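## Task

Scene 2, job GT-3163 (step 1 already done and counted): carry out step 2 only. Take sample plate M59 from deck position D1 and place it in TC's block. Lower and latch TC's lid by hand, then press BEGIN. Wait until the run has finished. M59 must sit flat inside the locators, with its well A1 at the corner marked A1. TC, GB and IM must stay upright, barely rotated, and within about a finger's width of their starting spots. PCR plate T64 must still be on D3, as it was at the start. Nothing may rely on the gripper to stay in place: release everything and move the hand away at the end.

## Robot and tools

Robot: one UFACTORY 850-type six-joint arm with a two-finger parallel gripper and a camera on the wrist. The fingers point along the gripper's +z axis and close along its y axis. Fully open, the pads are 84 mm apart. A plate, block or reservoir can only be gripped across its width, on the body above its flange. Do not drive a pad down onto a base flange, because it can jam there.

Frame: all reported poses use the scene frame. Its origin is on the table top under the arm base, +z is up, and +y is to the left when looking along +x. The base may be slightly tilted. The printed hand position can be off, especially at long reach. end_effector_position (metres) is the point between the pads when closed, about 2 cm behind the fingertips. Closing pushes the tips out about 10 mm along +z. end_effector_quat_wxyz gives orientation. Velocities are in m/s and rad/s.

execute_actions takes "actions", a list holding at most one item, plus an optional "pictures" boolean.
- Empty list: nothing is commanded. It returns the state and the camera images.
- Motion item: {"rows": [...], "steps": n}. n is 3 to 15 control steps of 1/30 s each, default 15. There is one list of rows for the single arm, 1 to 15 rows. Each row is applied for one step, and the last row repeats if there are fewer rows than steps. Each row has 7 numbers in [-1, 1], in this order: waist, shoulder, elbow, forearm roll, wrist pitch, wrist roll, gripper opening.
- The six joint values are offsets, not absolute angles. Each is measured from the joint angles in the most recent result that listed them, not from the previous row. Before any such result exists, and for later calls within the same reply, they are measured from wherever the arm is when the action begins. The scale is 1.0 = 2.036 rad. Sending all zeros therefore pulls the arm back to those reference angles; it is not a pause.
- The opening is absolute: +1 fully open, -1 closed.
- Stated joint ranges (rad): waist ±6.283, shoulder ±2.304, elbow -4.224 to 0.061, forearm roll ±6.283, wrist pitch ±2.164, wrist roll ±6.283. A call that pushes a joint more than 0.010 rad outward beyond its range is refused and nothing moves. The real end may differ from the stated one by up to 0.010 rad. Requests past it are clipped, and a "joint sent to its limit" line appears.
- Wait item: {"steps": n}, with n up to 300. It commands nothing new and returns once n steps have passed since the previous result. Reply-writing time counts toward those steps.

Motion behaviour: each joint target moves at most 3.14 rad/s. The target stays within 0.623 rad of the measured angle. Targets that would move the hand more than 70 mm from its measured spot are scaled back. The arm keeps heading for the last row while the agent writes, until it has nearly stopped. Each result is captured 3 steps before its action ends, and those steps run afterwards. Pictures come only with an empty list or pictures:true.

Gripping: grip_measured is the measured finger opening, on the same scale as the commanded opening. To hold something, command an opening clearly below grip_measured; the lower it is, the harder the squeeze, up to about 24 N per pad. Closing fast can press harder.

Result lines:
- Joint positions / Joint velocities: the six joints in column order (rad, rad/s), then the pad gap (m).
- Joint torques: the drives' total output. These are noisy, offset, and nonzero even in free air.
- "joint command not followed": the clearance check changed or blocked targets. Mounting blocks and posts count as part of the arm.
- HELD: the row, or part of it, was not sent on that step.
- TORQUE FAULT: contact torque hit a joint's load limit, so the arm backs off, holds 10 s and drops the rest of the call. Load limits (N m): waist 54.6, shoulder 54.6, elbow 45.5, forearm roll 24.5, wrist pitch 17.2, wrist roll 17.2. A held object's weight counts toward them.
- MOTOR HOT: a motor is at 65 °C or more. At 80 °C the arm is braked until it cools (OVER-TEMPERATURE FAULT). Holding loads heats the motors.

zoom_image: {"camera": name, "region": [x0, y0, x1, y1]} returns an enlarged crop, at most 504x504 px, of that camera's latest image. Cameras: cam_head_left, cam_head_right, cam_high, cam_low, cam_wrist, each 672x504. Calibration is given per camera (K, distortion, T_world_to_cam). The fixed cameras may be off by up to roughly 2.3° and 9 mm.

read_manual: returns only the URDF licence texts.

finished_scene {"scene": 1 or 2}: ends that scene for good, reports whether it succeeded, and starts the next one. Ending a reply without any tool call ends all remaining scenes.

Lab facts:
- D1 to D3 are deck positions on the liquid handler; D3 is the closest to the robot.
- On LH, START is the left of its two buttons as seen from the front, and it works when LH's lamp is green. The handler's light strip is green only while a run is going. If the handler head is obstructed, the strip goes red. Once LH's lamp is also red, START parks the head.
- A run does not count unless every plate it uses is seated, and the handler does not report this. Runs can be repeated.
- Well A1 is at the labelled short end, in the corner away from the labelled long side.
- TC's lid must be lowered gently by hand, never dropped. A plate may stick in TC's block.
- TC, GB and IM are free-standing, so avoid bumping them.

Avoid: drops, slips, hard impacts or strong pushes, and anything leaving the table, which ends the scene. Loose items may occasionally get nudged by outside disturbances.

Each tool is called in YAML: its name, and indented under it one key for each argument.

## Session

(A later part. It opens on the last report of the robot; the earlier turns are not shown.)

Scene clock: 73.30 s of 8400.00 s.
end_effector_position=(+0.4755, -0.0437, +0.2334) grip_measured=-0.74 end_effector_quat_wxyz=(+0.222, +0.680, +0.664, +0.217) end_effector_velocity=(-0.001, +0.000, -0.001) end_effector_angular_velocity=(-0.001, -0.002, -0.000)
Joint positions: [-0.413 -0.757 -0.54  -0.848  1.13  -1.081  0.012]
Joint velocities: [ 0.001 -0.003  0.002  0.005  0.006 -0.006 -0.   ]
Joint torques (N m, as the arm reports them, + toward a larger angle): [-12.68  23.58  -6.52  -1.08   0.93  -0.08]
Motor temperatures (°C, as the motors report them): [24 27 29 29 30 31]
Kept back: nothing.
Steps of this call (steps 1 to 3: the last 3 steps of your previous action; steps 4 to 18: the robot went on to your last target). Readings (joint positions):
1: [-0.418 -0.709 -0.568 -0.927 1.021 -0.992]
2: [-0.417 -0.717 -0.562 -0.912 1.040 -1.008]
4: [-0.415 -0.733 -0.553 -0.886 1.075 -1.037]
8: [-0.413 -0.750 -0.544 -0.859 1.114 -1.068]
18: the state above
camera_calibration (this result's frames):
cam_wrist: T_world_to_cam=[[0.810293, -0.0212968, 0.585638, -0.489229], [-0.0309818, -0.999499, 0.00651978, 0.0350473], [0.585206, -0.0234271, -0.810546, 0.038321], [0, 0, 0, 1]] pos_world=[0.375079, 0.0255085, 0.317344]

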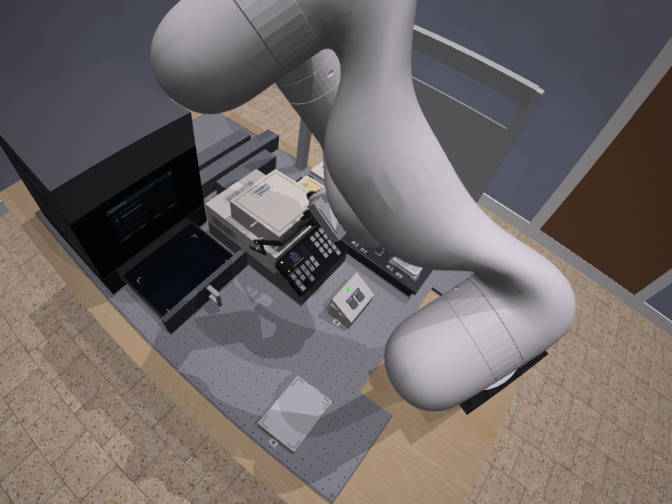

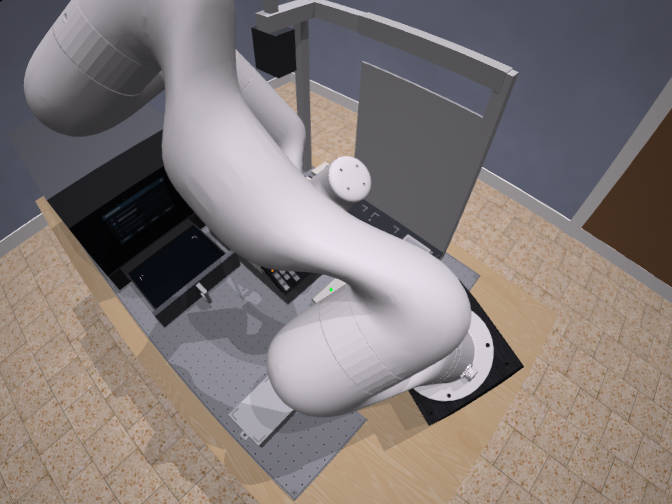

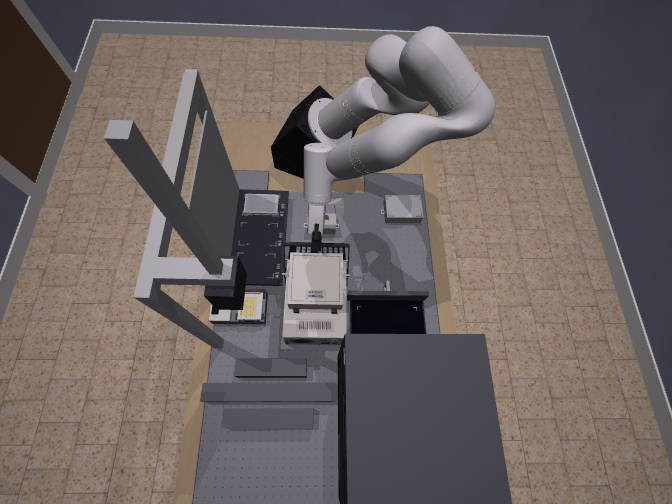

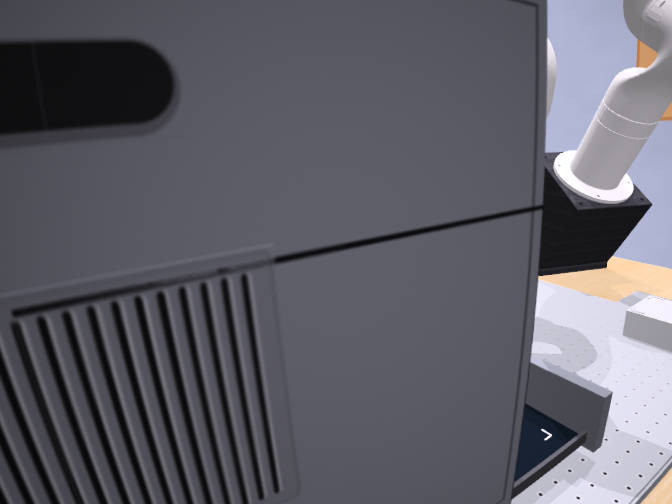

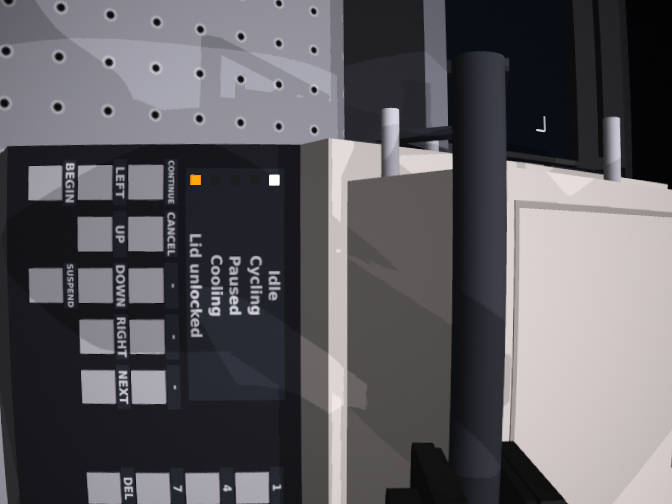

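execute_actions:
  actions:
    - {"rows":[[0.0005,-0.0016,0.0009,0.0022,0.0026,-0.0026,-0.8],[0.0010,-0.0044,0.0020,0.0056,0.0080,-0.0064,-0.8],[0.0017,-0.0084,0.0033,0.0101,0.0153,-0.0115,-0.8],[0.0025,-0.0130,0.0047,0.0151,0.0237,-0.0171,-0.8],[0.0035,-0.0181,0.0062,0.0204,0.0329,-0.0230,-0.8],[0.0047,-0.0233,0.0074,0.0255,0.0419,-0.0287,-0.8],[0.0058,-0.0285,0.0085,0.0304,0.0508,-0.0340,-0.8],[0.0071,-0.0338,0.0094,0.0349,0.0595,-0.0390,-0.8],[0.0084,-0.0390,0.0102,0.0393,0.0681,-0.0436,-0.8],[0.0098,-0.0443,0.0107,0.0434,0.0765,-0.0479,-0.8],[0.0111,-0.0490,0.0111,0.0468,0.0839,-0.0515,-0.8],[0.0123,-0.0532,0.0113,0.0496,0.0902,-0.0543,-0.8],[0.0132,-0.0561,0.0114,0.0515,0.0947,-0.0563,-0.8],[0.0137,-0.0579,0.0114,0.0526,0.0973,-0.0574,-0.8]],"steps":15}

execute_actions:
  actions:
    - {"steps":18}
  pictures: true

zoom_image:
  camera: "cam_head_left"
  region: [220, 180, 340, 300]

zoom_image:
  camera: "cam_wrist"
  region: [430, 200, 530, 300]

Scene clock: 75.10 s of 8400.00 s.
end_effector_position=(+0.4680, -0.0436, +0.2232) grip_measured=-0.74 end_effector_quat_wxyz=(+0.241, +0.674, +0.657, +0.234) end_effector_velocity=(-0.036, +0.001, -0.052) end_effector_angular_velocity=(-0.004, -0.235, -0.006)
Joint positions: [-0.401 -0.814 -0.525 -0.789  1.23  -1.147  0.012]
Joint velocities: [ 0.067 -0.286  0.054  0.25   0.467 -0.27  -0.   ]
Joint torques (N m, as the arm reports them, + toward a larger angle): [-13.38  20.02  -2.82  -1.76   0.03  -0.1 ]
Motor temperatures (°C, as the motors report them): [24 27 29 29 29 31]
Steps of this call (steps 1 to 15: the robot went on to your last target; steps 16 to 42: nothing new was sent; steps 43 to 54: the first 12 steps of this action). Readings (joint positions):
43: [-0.413 -0.757 -0.540 -0.847 1.129 -1.082]
44: [-0.413 -0.757 -0.540 -0.847 1.130 -1.082]
46: [-0.412 -0.760 -0.539 -0.843 1.135 -1.087]
50: [-0.408 -0.780 -0.532 -0.821 1.171 -1.111]
54: the state above

Scene clock: 75.70 s of 8400.00 s.
end_effector_position=(+0.4618, -0.0433, +0.2129) grip_measured=-0.74 end_effector_quat_wxyz=(+0.257, +0.668, +0.652, +0.251) end_effector_velocity=(-0.001, -0.000, -0.000) end_effector_angular_velocity=(-0.000, -0.002, +0.000)
Joint positions: [-0.385 -0.874 -0.517 -0.741  1.327 -1.198  0.012]
Joint velocities: [ 0.    -0.003  0.001  0.002  0.005 -0.003  0.   ]
Joint torques (N m, as the arm reports them, + toward a larger angle): [-11.91  24.49  -1.12  -2.39   0.46  -0.18]
Motor temperatures (°C, as the motors report them): [24 27 29 29 29 31]
Kept back: nothing.
Steps of this call (steps 1 to 3: the last 3 steps of your previous action; steps 4 to 18: the robot went on to your last target). Readings (joint positions):
1: [-0.398 -0.824 -0.523 -0.780 1.245 -1.156]
2: [-0.396 -0.833 -0.522 -0.773 1.260 -1.164]
4: [-0.392 -0.850 -0.520 -0.760 1.287 -1.178]
8: [-0.387 -0.867 -0.518 -0.746 1.315 -1.192]
18: the state above
camera_calibration (this result's frames):
cam_wrist: T_world_to_cam=[[0.745849, -0.0193118, 0.665835, -0.453294], [-0.0317758, -0.999473, 0.00660573, 0.0354556], [0.665356, -0.0260843, -0.74607, -0.0210512], [0, 0, 0, 1]] pos_world=[0.353222, 0.0261339, 0.285879]

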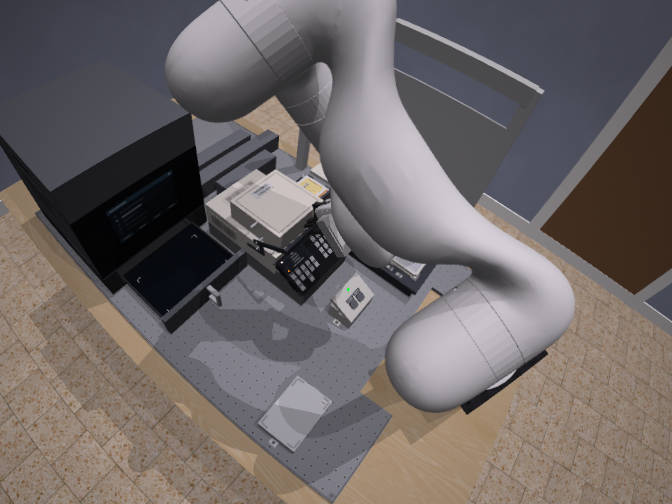

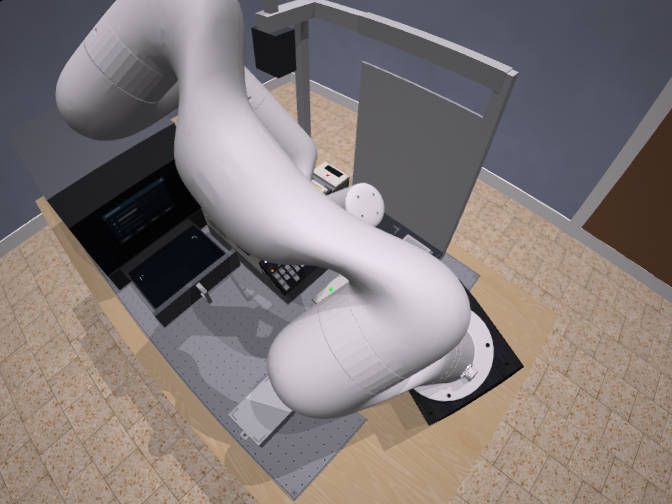

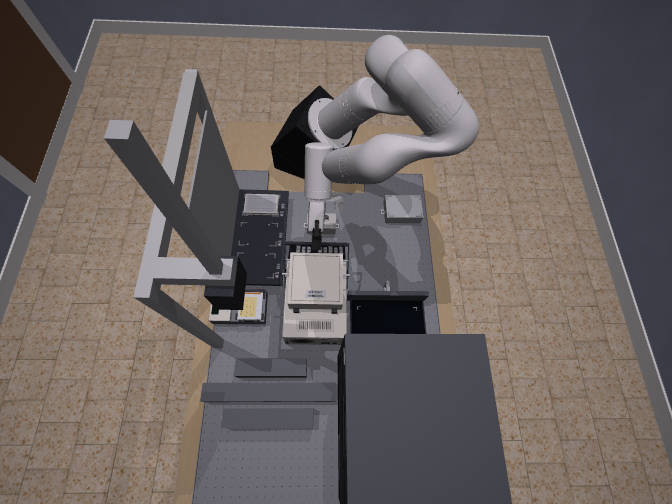

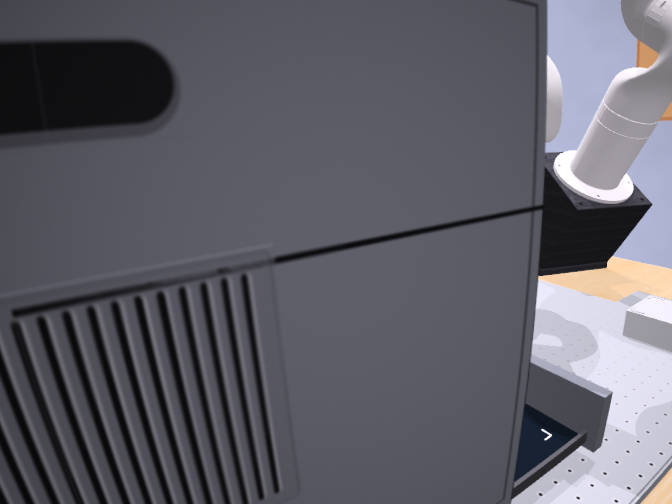

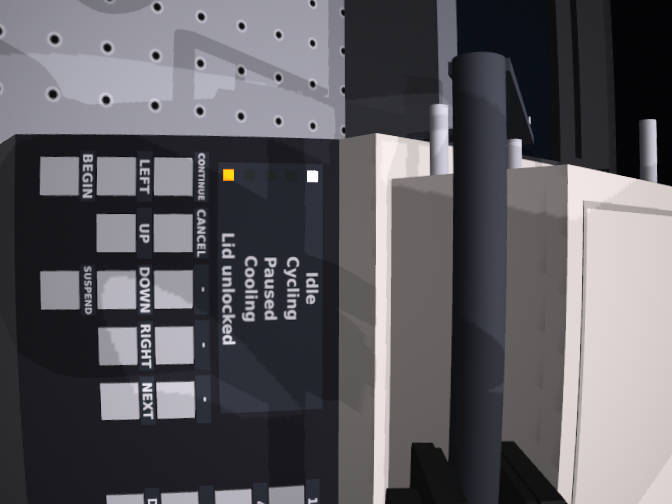

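Region (220, 180, 340, 300) of cam_head_left's 672x504 image, scaled by 4.200, with more detail than that image has.

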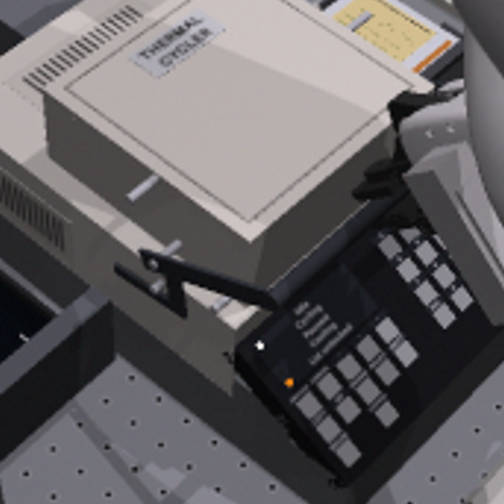

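Region (430, 200, 530, 300) of cam_wrist's 672x504 image, scaled by 5.040, with more detail than that image has.

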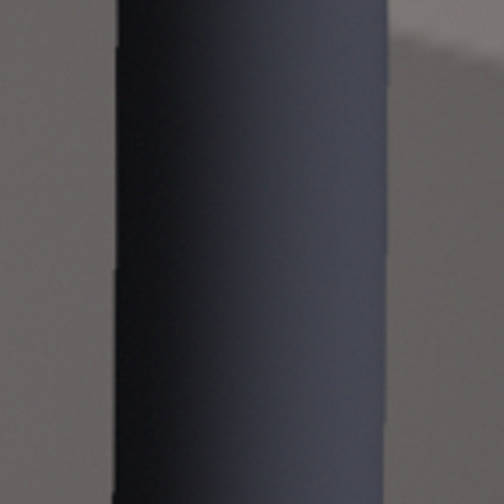

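execute_actions:
  actions: []

Scene clock: 76.37 s of 8400.00 s.
end_effector_position=(+0.4616, -0.0433, +0.2128) grip_measured=-0.74 end_effector_quat_wxyz=(+0.257, +0.668, +0.652, +0.251) end_effector_velocity=(+0.000, +0.000, -0.000) end_effector_angular_velocity=(-0.001, -0.000, +0.001)
Joint positions: [-0.385 -0.875 -0.517 -0.741  1.328 -1.198  0.012]
Joint velocities: [ 0.001 -0.    -0.001 -0.    -0.    -0.001 -0.   ]
Joint torques (N m, as the arm reports them, + toward a larger angle): [-13.    23.64  -0.19  -3.53   0.44  -0.08]
Motor temperatures (°C, as the motors report them): [24 27 29 29 29 31]
Kept back: nothing.
Steps of this call (steps 1 to 15: the robot went on to your last target; steps 16 to 20: nothing new was sent). Readings (joint positions):
1: [-0.385 -0.874 -0.517 -0.741 1.327 -1.198]
2: [-0.385 -0.874 -0.517 -0.741 1.327 -1.198]
4: [-0.385 -0.874 -0.517 -0.741 1.328 -1.198]
8: [-0.385 -0.875 -0.517 -0.741 1.328 -1.198]
20: the state above
The arm was judged still, so your last target was given up. Only a new action makes it travel on or press farther. Fingers that are still opening or closing keep moving.
camera_calibration (this result's frames):
cam_wrist: T_world_to_cam=[[0.745797, -0.0193528, 0.665892, -0.453108], [-0.0317522, -0.999475, 0.00651468, 0.0355131], [0.665416, -0.0260022, -0.74602, -0.021094], [0, 0, 0, 1]] pos_world=[0.353091, 0.026177, 0.285753]

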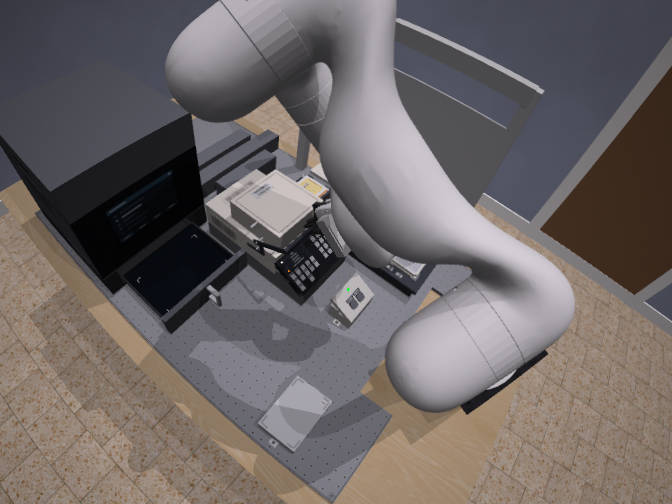

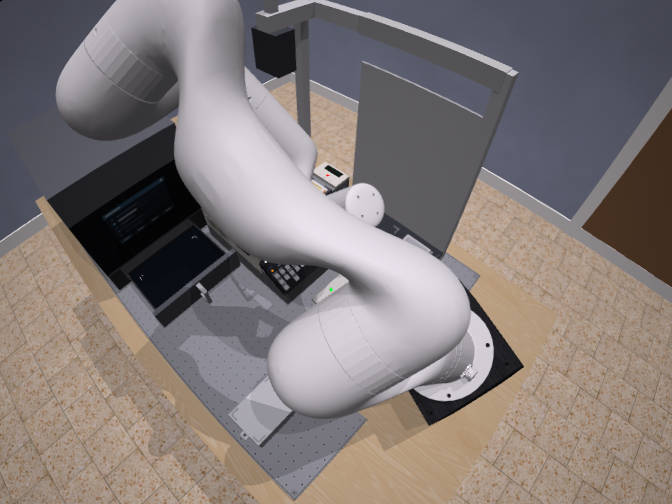

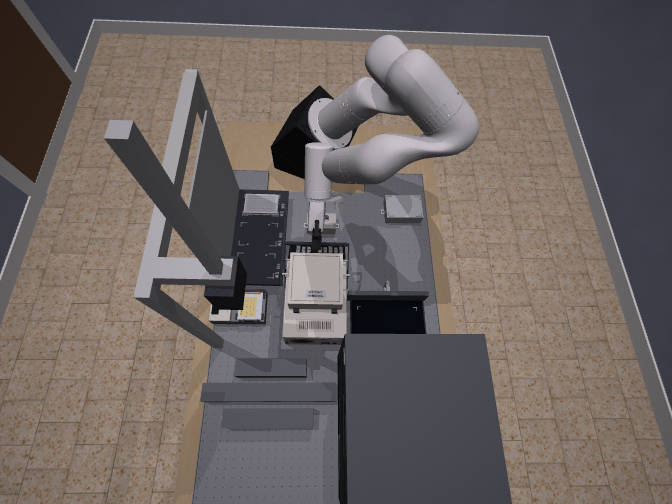

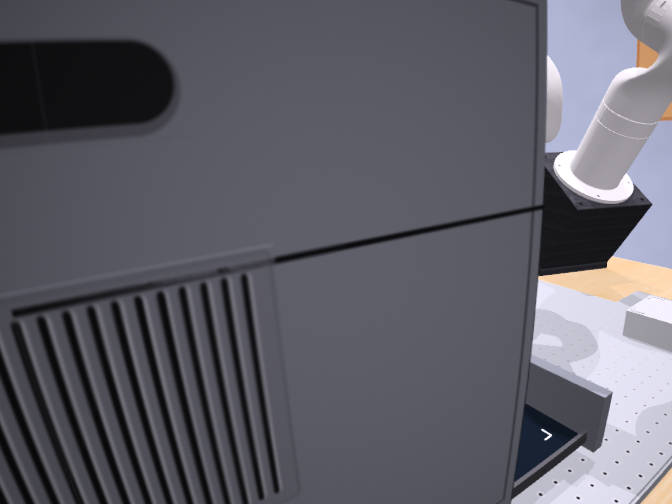

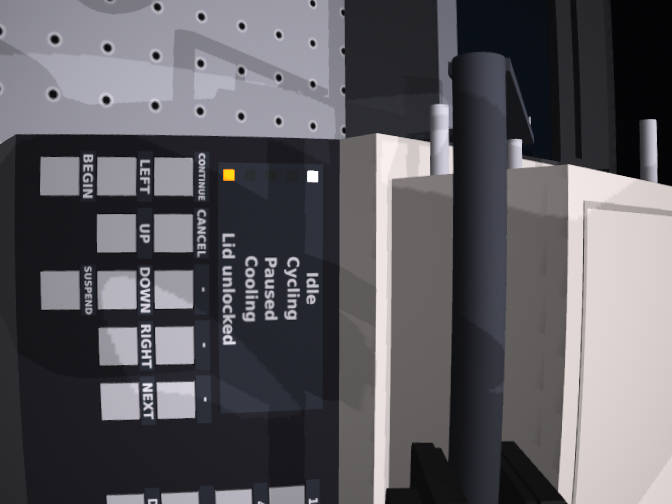

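execute_actions:
  actions:
    - {"rows":[[0.00035,-0.00113,0.00006,0.00087,0.00174,-0.00084,-0.9],[0.00088,-0.00283,0.00012,0.00219,0.00432,-0.0021,-0.9],[0.00179,-0.00565,0.00021,0.00432,0.00858,-0.00412,-0.9],[0.00271,-0.00847,0.00026,0.00642,0.0128,-0.00609,-0.9],[0.00364,-0.01128,0.00027,0.00848,0.01696,-0.00797,-0.9],[0.0046,-0.01408,0.00023,0.0105,0.02105,-0.00978,-0.9],[0.00558,-0.01687,0.00015,0.01246,0.0251,-0.01151,-0.9],[0.00659,-0.01966,0.00003,0.0144,0.02909,-0.01318,-0.9],[0.00761,-0.02243,-0.00011,0.01628,0.03302,-0.01478,-0.9],[0.00865,-0.02521,-0.00031,0.01814,0.0369,-0.0163,-0.9],[0.00971,-0.02798,-0.00055,0.01995,0.04073,-0.01774,-0.9],[0.01078,-0.03074,-0.00083,0.02171,0.04449,-0.01912,-0.9],[0.0115,-0.0325,-0.00103,0.0228,0.0469,-0.02,-0.9],[0.01188,-0.03348,-0.00115,0.02343,0.04821,-0.02042,-0.9]],"steps":15}

execute_actions:
  actions:
    - {"steps":14}
  pictures: true

Scene clock: 77.47 s of 8400.00 s.
end_effector_position=(+0.4584, -0.0433, +0.2065) grip_measured=-0.74 end_effector_quat_wxyz=(+0.266, +0.665, +0.649, +0.258) end_effector_velocity=(-0.014, -0.000, -0.030) end_effector_angular_velocity=(-0.007, -0.102, -0.003)
Joint positions: [-0.373 -0.909 -0.517 -0.716  1.379 -1.221  0.012]
Joint velocities: [ 0.056 -0.157 -0.006  0.109  0.223 -0.093 -0.   ]
Joint torques (N m, as the arm reports them, + toward a larger angle): [-10.03  25.77  -1.05  -2.38   0.38  -0.24]
Motor temperatures (°C, as the motors report them): [24 27 29 29 29 31]
Steps of this call (steps 1 to 21: nothing new was sent; steps 22 to 33: the first 12 steps of this action). Readings (joint positions):
22: [-0.385 -0.875 -0.517 -0.741 1.328 -1.198]
23: [-0.385 -0.875 -0.517 -0.741 1.328 -1.198]
25: [-0.384 -0.877 -0.517 -0.739 1.331 -1.200]
29: [-0.380 -0.890 -0.517 -0.730 1.350 -1.209]
33: the state above

Scene clock: 77.93 s of 8400.00 s.
end_effector_position=(+0.4559, -0.0434, +0.2004) grip_measured=-0.74 end_effector_quat_wxyz=(+0.273, +0.662, +0.646, +0.265) end_effector_velocity=(-0.000, +0.000, -0.001) end_effector_angular_velocity=(-0.000, -0.004, +0.001)
Joint positions: [-0.361 -0.942 -0.519 -0.694  1.425 -1.239  0.012]
Joint velocities: [ 0.003 -0.006 -0.001  0.004  0.009 -0.003 -0.   ]
Joint torques (N m, as the arm reports them, + toward a larger angle): [-11.08  24.03  -1.55  -1.83   0.3   -0.19]
Motor temperatures (°C, as the motors report them): [24 27 29 29 29 31]
Kept back: nothing.
Steps of this call (steps 1 to 3: the last 3 steps of your previous action; steps 4 to 14: the robot went on to your last target). Readings (joint positions):
1: [-0.371 -0.914 -0.517 -0.712 1.386 -1.224]
2: [-0.369 -0.920 -0.518 -0.709 1.394 -1.227]
4: [-0.366 -0.929 -0.518 -0.702 1.406 -1.232]
8: [-0.362 -0.939 -0.519 -0.696 1.420 -1.237]
14: the state above
camera_calibration (this result's frames):
cam_wrist: T_world_to_cam=[[0.714836, -0.0175637, 0.699072, -0.433011], [-0.0326063, -0.999434, 0.00823145, 0.0353715], [0.698532, -0.0286783, -0.715004, -0.047989], [0, 0, 0, 1]] pos_world=[0.344207, 0.02637, 0.268102]

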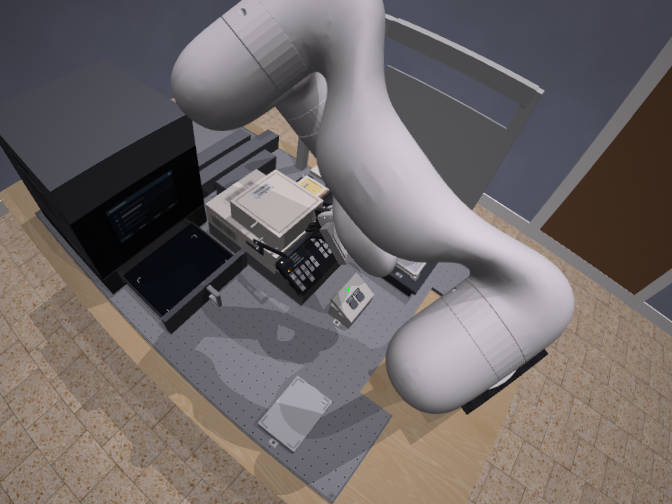

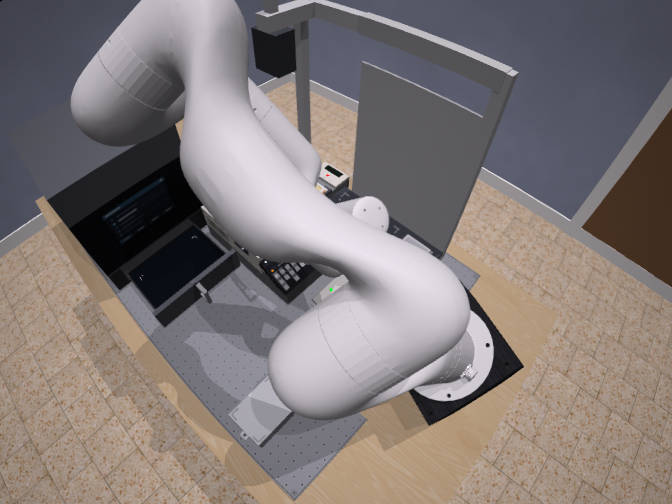

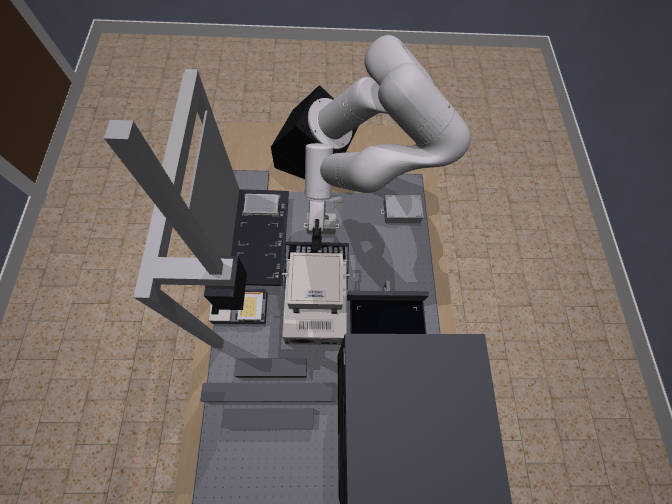

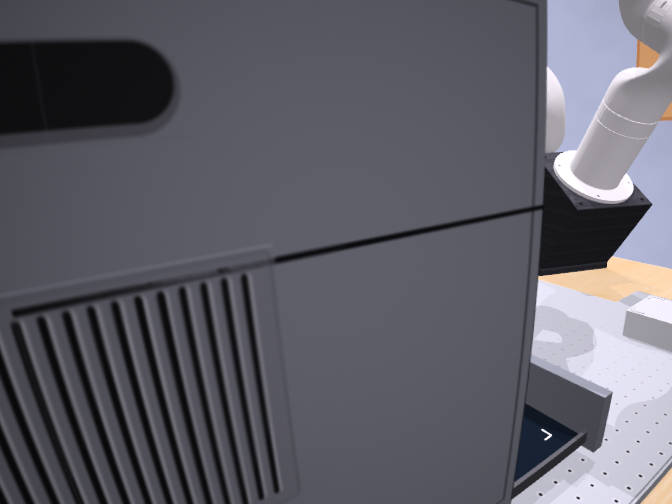

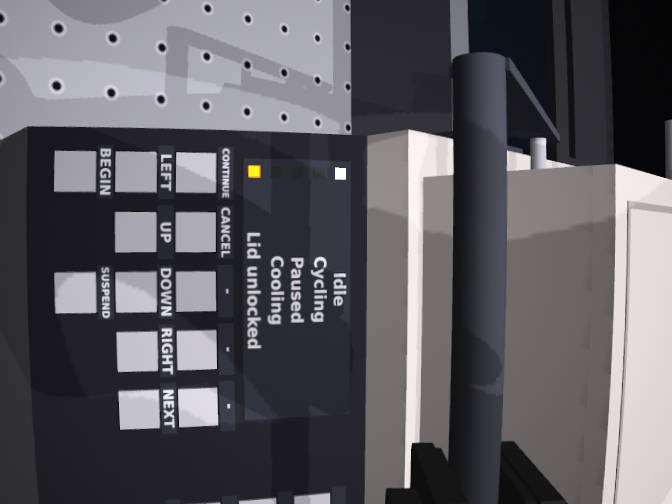

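execute_actions:
  actions:
    - {"rows":[[0.0003,-0.0007,-0.0001,0.0004,0.0009,-0.0003,-0.9],[0.0008,-0.0018,-0.0003,0.001,0.0023,-0.0007,-0.9],[0.0014,-0.0033,-0.0005,0.002,0.0043,-0.0013,-0.9],[0.0021,-0.0051,-0.0008,0.003,0.0066,-0.002,-0.9],[0.003,-0.0071,-0.0011,0.0042,0.0092,-0.0028,-0.9],[0.0038,-0.0091,-0.0014,0.0054,0.0118,-0.0036,-0.9],[0.0046,-0.0111,-0.0018,0.0066,0.0145,-0.0044,-0.9],[0.0055,-0.0131,-0.0022,0.0077,0.017,-0.0051,-0.9],[0.0064,-0.0151,-0.0026,0.0088,0.0195,-0.0058,-0.9],[0.0072,-0.0171,-0.003,0.01,0.022,-0.0065,-0.9],[0.008,-0.0188,-0.0034,0.011,0.0242,-0.007,-0.9],[0.0087,-0.0204,-0.0037,0.0118,0.0261,-0.0075,-0.9],[0.0092,-0.0215,-0.004,0.0124,0.0275,-0.0079,-0.9],[0.0095,-0.0222,-0.0041,0.0127,0.0283,-0.0081,-0.9]],"steps":15}

execute_actions:
  actions:
    - {"steps":14}
  pictures: true

Scene clock: 78.60 s of 8400.00 s.
end_effector_position=(+0.4545, -0.0433, +0.1956) grip_measured=-0.74 end_effector_quat_wxyz=(+0.277, +0.660, +0.644, +0.269) end_effector_velocity=(-0.006, -0.000, -0.023) end_effector_angular_velocity=(+0.002, -0.059, -0.000)
Joint positions: [-0.351 -0.965 -0.523 -0.68   1.455 -1.248  0.012]
Joint velocities: [ 0.046 -0.109 -0.021  0.063  0.136 -0.039  0.   ]
Joint torques (N m, as the arm reports them, + toward a larger angle): [-13.96  22.48  -1.33  -2.38   0.6   -0.4 ]
Motor temperatures (°C, as the motors report them): [24 27 29 29 29 31]
Steps of this call (steps 1 to 8: the robot went on to your last target; steps 9 to 20: the first 12 steps of this action). Readings (joint positions):
9: [-0.360 -0.943 -0.519 -0.693 1.426 -1.240]
10: [-0.360 -0.943 -0.519 -0.693 1.426 -1.240]
12: [-0.360 -0.944 -0.520 -0.692 1.427 -1.240]
16: [-0.357 -0.952 -0.521 -0.688 1.438 -1.243]
20: the state above

Scene clock: 79.07 s of 8400.00 s.
end_effector_position=(+0.4535, -0.0432, +0.1916) grip_measured=-0.74 end_effector_quat_wxyz=(+0.281, +0.658, +0.642, +0.274) end_effector_velocity=(+0.000, -0.000, -0.001) end_effector_angular_velocity=(+0.000, -0.002, +0.001)
Joint positions: [-0.342 -0.986 -0.527 -0.668  1.484 -1.256  0.012]
Joint velocities: [ 0.002 -0.004 -0.003  0.002  0.004 -0.001 -0.   ]
Joint torques (N m, as the arm reports them, + toward a larger angle): [-10.46  18.7   -1.83  -3.04  -0.52  -0.36]
Motor temperatures (°C, as the motors report them): [24 27 29 29 29 31]
Kept back: nothing.
Steps of this call (steps 1 to 3: the last 3 steps of your previous action; steps 4 to 14: the robot went on to your last target). Readings (joint positions):
1: [-0.349 -0.969 -0.524 -0.678 1.459 -1.250]
2: [-0.348 -0.972 -0.525 -0.676 1.464 -1.251]
4: [-0.345 -0.978 -0.526 -0.673 1.471 -1.253]
8: [-0.343 -0.984 -0.527 -0.669 1.480 -1.255]
14: the state above
camera_calibration (this result's frames):
cam_wrist: T_world_to_cam=[[0.696111, -0.0183524, 0.717699, -0.420306], [-0.0326223, -0.999449, 0.00608397, 0.0359267], [0.717193, -0.0276482, -0.696326, -0.064582], [0, 0, 0, 1]] pos_world=[0.340069, 0.0264077, 0.256464]

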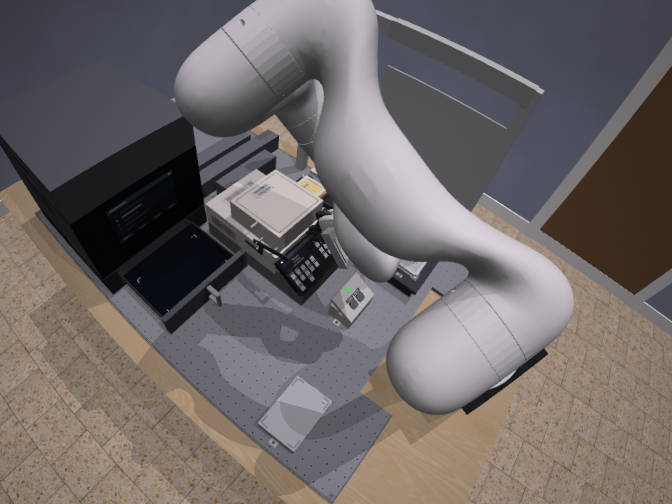

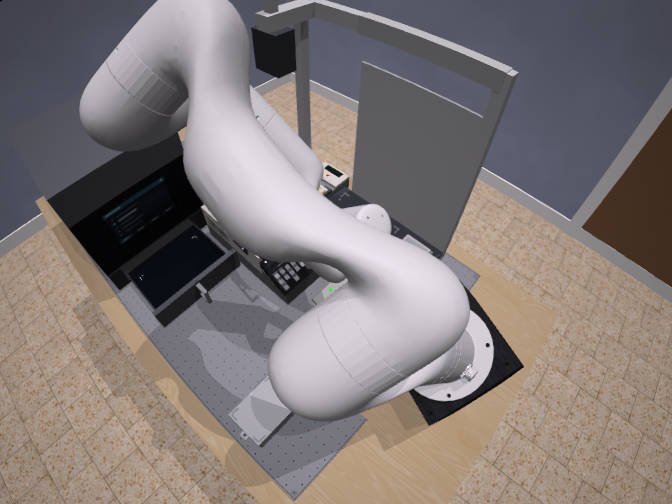

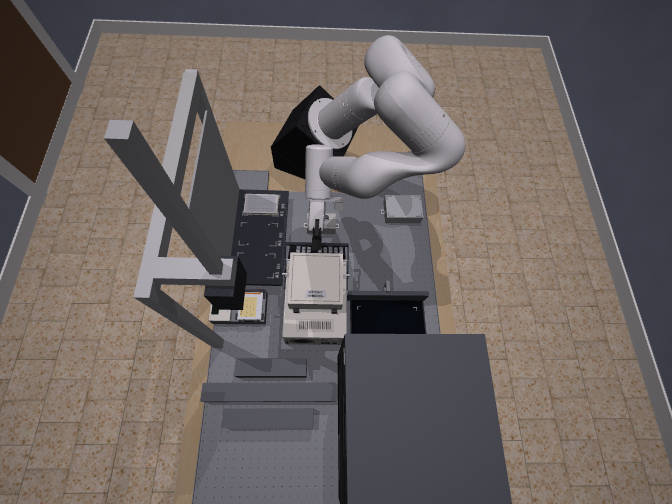

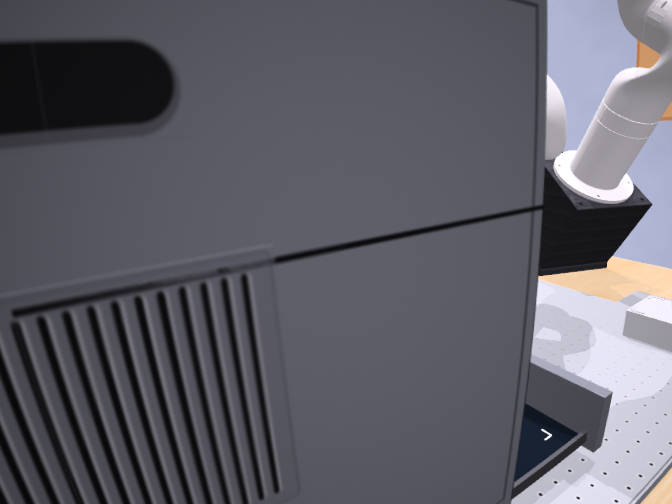

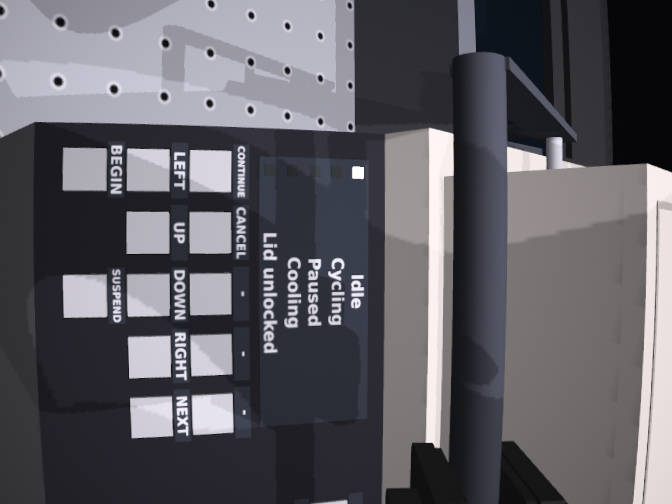

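execute_actions:
  actions:
    - {"rows":[[0,0.0005,0,0,0,0,-0.65],[0,0.0005,0,0,0,0,-0.5],[0,0.0005,0,0,0,0,-0.35],[0,0.0005,0,0,0,0,-0.3]],"steps":8}

execute_actions:
  actions:
    - {"rows":[[-0.0021,0.0009,0.0016,-0.0018,-0.0002,-0.0012,-0.3],[-0.0056,0.0025,0.0042,-0.0047,-0.0005,-0.0031,-0.3],[-0.0105,0.0047,0.0079,-0.0088,-0.001,-0.0058,-0.3],[-0.0162,0.0072,0.0122,-0.0135,-0.0015,-0.0088,-0.3],[-0.0225,0.01,0.0169,-0.0188,-0.002,-0.0123,-0.3],[-0.0288,0.0128,0.0217,-0.0241,-0.0026,-0.0157,-0.3],[-0.0352,0.0156,0.0265,-0.0295,-0.0032,-0.0192,-0.3],[-0.0415,0.0184,0.0312,-0.0348,-0.0038,-0.0227,-0.3],[-0.0478,0.0212,0.036,-0.0401,-0.0044,-0.0261,-0.3],[-0.0541,0.024,0.0407,-0.0454,-0.0049,-0.0296,-0.3],[-0.0598,0.0265,0.045,-0.0501,-0.0054,-0.0326,-0.3],[-0.0647,0.0287,0.0487,-0.0542,-0.0059,-0.0353,-0.3],[-0.0682,0.0303,0.0513,-0.0571,-0.0062,-0.0372,-0.3],[-0.0703,0.0312,0.0529,-0.0589,-0.0064,-0.0384,-0.3]],"steps":15}

execute_actions:
  actions:
    - {"steps":12}
  pictures: true

Scene clock: 82.50 s of 8400.00 s.
end_effector_position=(+0.4518, -0.0428, +0.1897) grip_measured=-0.47 end_effector_quat_wxyz=(+0.278, +0.660, +0.643, +0.271) end_effector_velocity=(-0.003, +0.001, -0.001) end_effector_angular_velocity=(+0.002, +0.009, -0.002)
Joint positions: [-0.34  -0.987 -0.527 -0.669  1.477 -1.255  0.024]
Joint velocities: [-0.     0.003  0.006 -0.003 -0.007  0.001  0.09 ]
Joint torques (N m, as the arm reports them, + toward a larger angle): [-19.6   28.26  -2.16  -0.08   1.13  -0.47]
Motor temperatures (°C, as the motors report them): [24 27 29 29 30 31]
Steps of this call (steps 1 to 30: the robot went on to your last target; steps 31 to 90: nothing new was sent; then 0.27 s passed at rest; steps 91 to 95: the first 5 steps of this action). Readings (joint positions):
91: [-0.341 -0.987 -0.528 -0.668 1.483 -1.256]
92: [-0.341 -0.987 -0.528 -0.668 1.483 -1.256]
94: [-0.341 -0.987 -0.527 -0.669 1.478 -1.256]
95: the state above

Scene clock: 83.00 s of 8400.00 s.
end_effector_position=(+0.4324, -0.0438, +0.2096) grip_measured=-0.32 end_effector_quat_wxyz=(+0.279, +0.660, +0.643, +0.271) end_effector_velocity=(-0.097, +0.003, +0.090) end_effector_angular_velocity=(+0.004, +0.006, -0.002)
Joint positions: [-0.413 -0.955 -0.473 -0.729  1.473 -1.295  0.03 ]
Joint velocities: [-0.344  0.152  0.259 -0.289 -0.031 -0.186  0.   ]
Joint torques (N m, as the arm reports them, + toward a larger angle): [-13.56  27.43  -2.45  -1.57   1.03  -0.06]
Motor temperatures (°C, as the motors report them): [24 27 29 29 30 31]
Steps of this call (steps 1 to 3: the last 3 steps of your previous action; steps 4 to 15: the first 12 steps of this action, its rows measured from where the robot was after step 3). Readings (joint positions):
3: [-0.341 -0.987 -0.527 -0.669 1.479 -1.256]
4: [-0.341 -0.986 -0.527 -0.669 1.480 -1.256]
5: [-0.342 -0.986 -0.527 -0.669 1.480 -1.256]
7: [-0.345 -0.984 -0.524 -0.672 1.479 -1.258]
11: [-0.370 -0.973 -0.505 -0.693 1.477 -1.272]
15: the state above

Scene clock: 83.40 s of 8400.00 s.
end_effector_position=(+0.4131, -0.0420, +0.2271) grip_measured=-0.32 end_effector_quat_wxyz=(+0.278, +0.660, +0.643, +0.271) end_effector_velocity=(-0.007, +0.001, +0.006) end_effector_angular_velocity=(+0.001, -0.000, +0.000)
Joint positions: [-0.481 -0.924 -0.421 -0.786  1.466 -1.332  0.03 ]
Joint velocities: [-0.025  0.011  0.018 -0.021 -0.003 -0.013 -0.   ]
Joint torques (N m, as the arm reports them, + toward a larger angle): [-11.75  21.48  -1.69  -0.23   0.9   -0.07]
Motor temperatures (°C, as the motors report them): [24 27 29 29 30 31]
Kept back: nothing.
Steps of this call (steps 1 to 3: the last 3 steps of your previous action; steps 4 to 12: the robot went on to your last target). Readings (joint positions):
1: [-0.424 -0.950 -0.464 -0.738 1.471 -1.301]
2: [-0.435 -0.945 -0.456 -0.748 1.470 -1.307]
4: [-0.455 -0.936 -0.441 -0.764 1.469 -1.317]
8: [-0.475 -0.927 -0.426 -0.781 1.467 -1.329]
12: the state above
camera_calibration (this result's frames):
cam_wrist: T_world_to_cam=[[0.701816, -0.0192847, 0.712097, -0.418732], [-0.0329031, -0.999444, 0.00536146, 0.0359559], [0.711598, -0.0271929, -0.702061, -0.00722681], [0, 0, 0, 1]] pos_world=[0.300198, 0.0276642, 0.292911]

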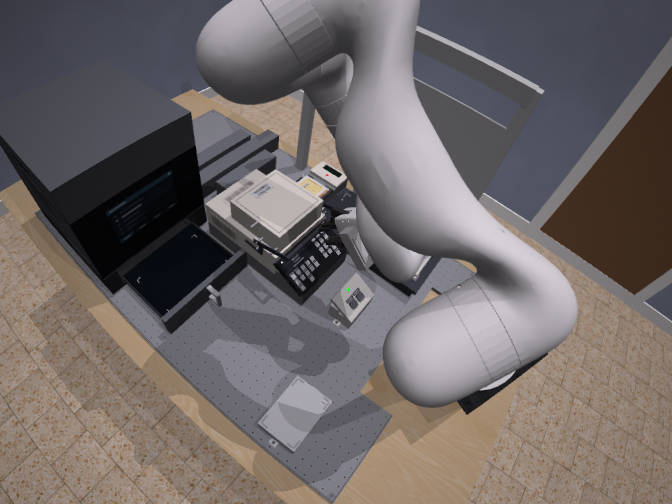

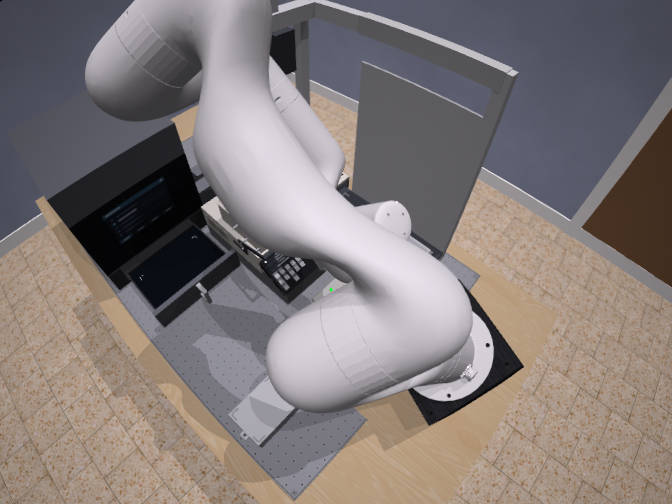

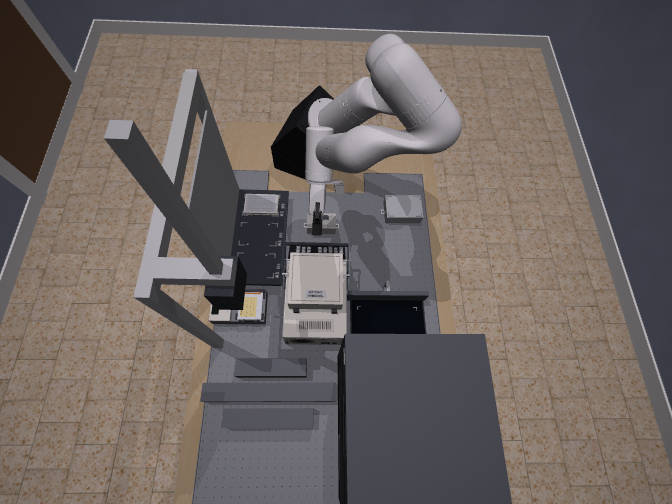

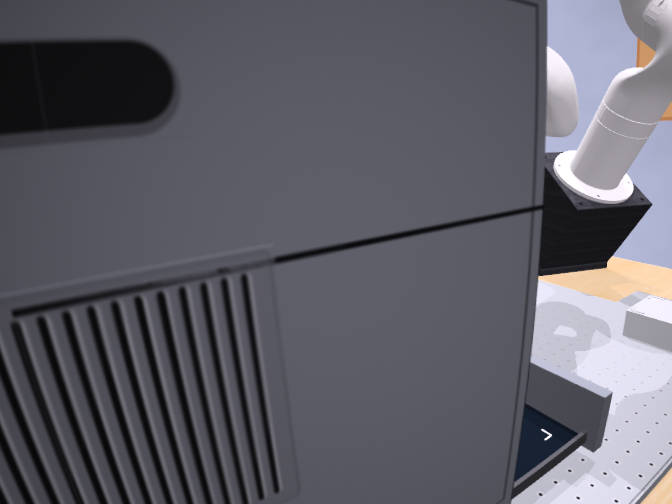

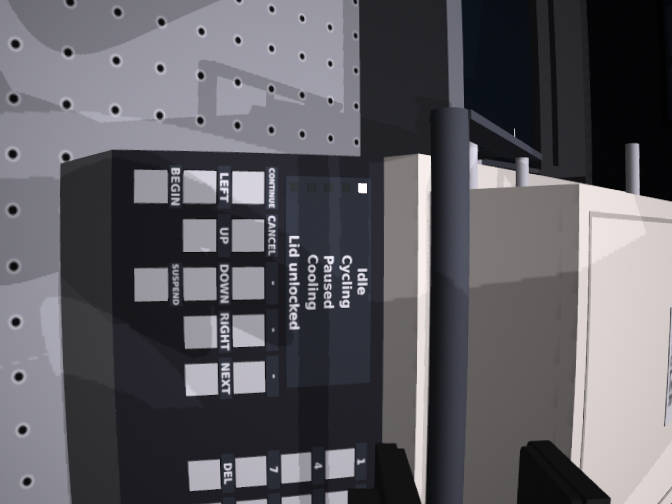

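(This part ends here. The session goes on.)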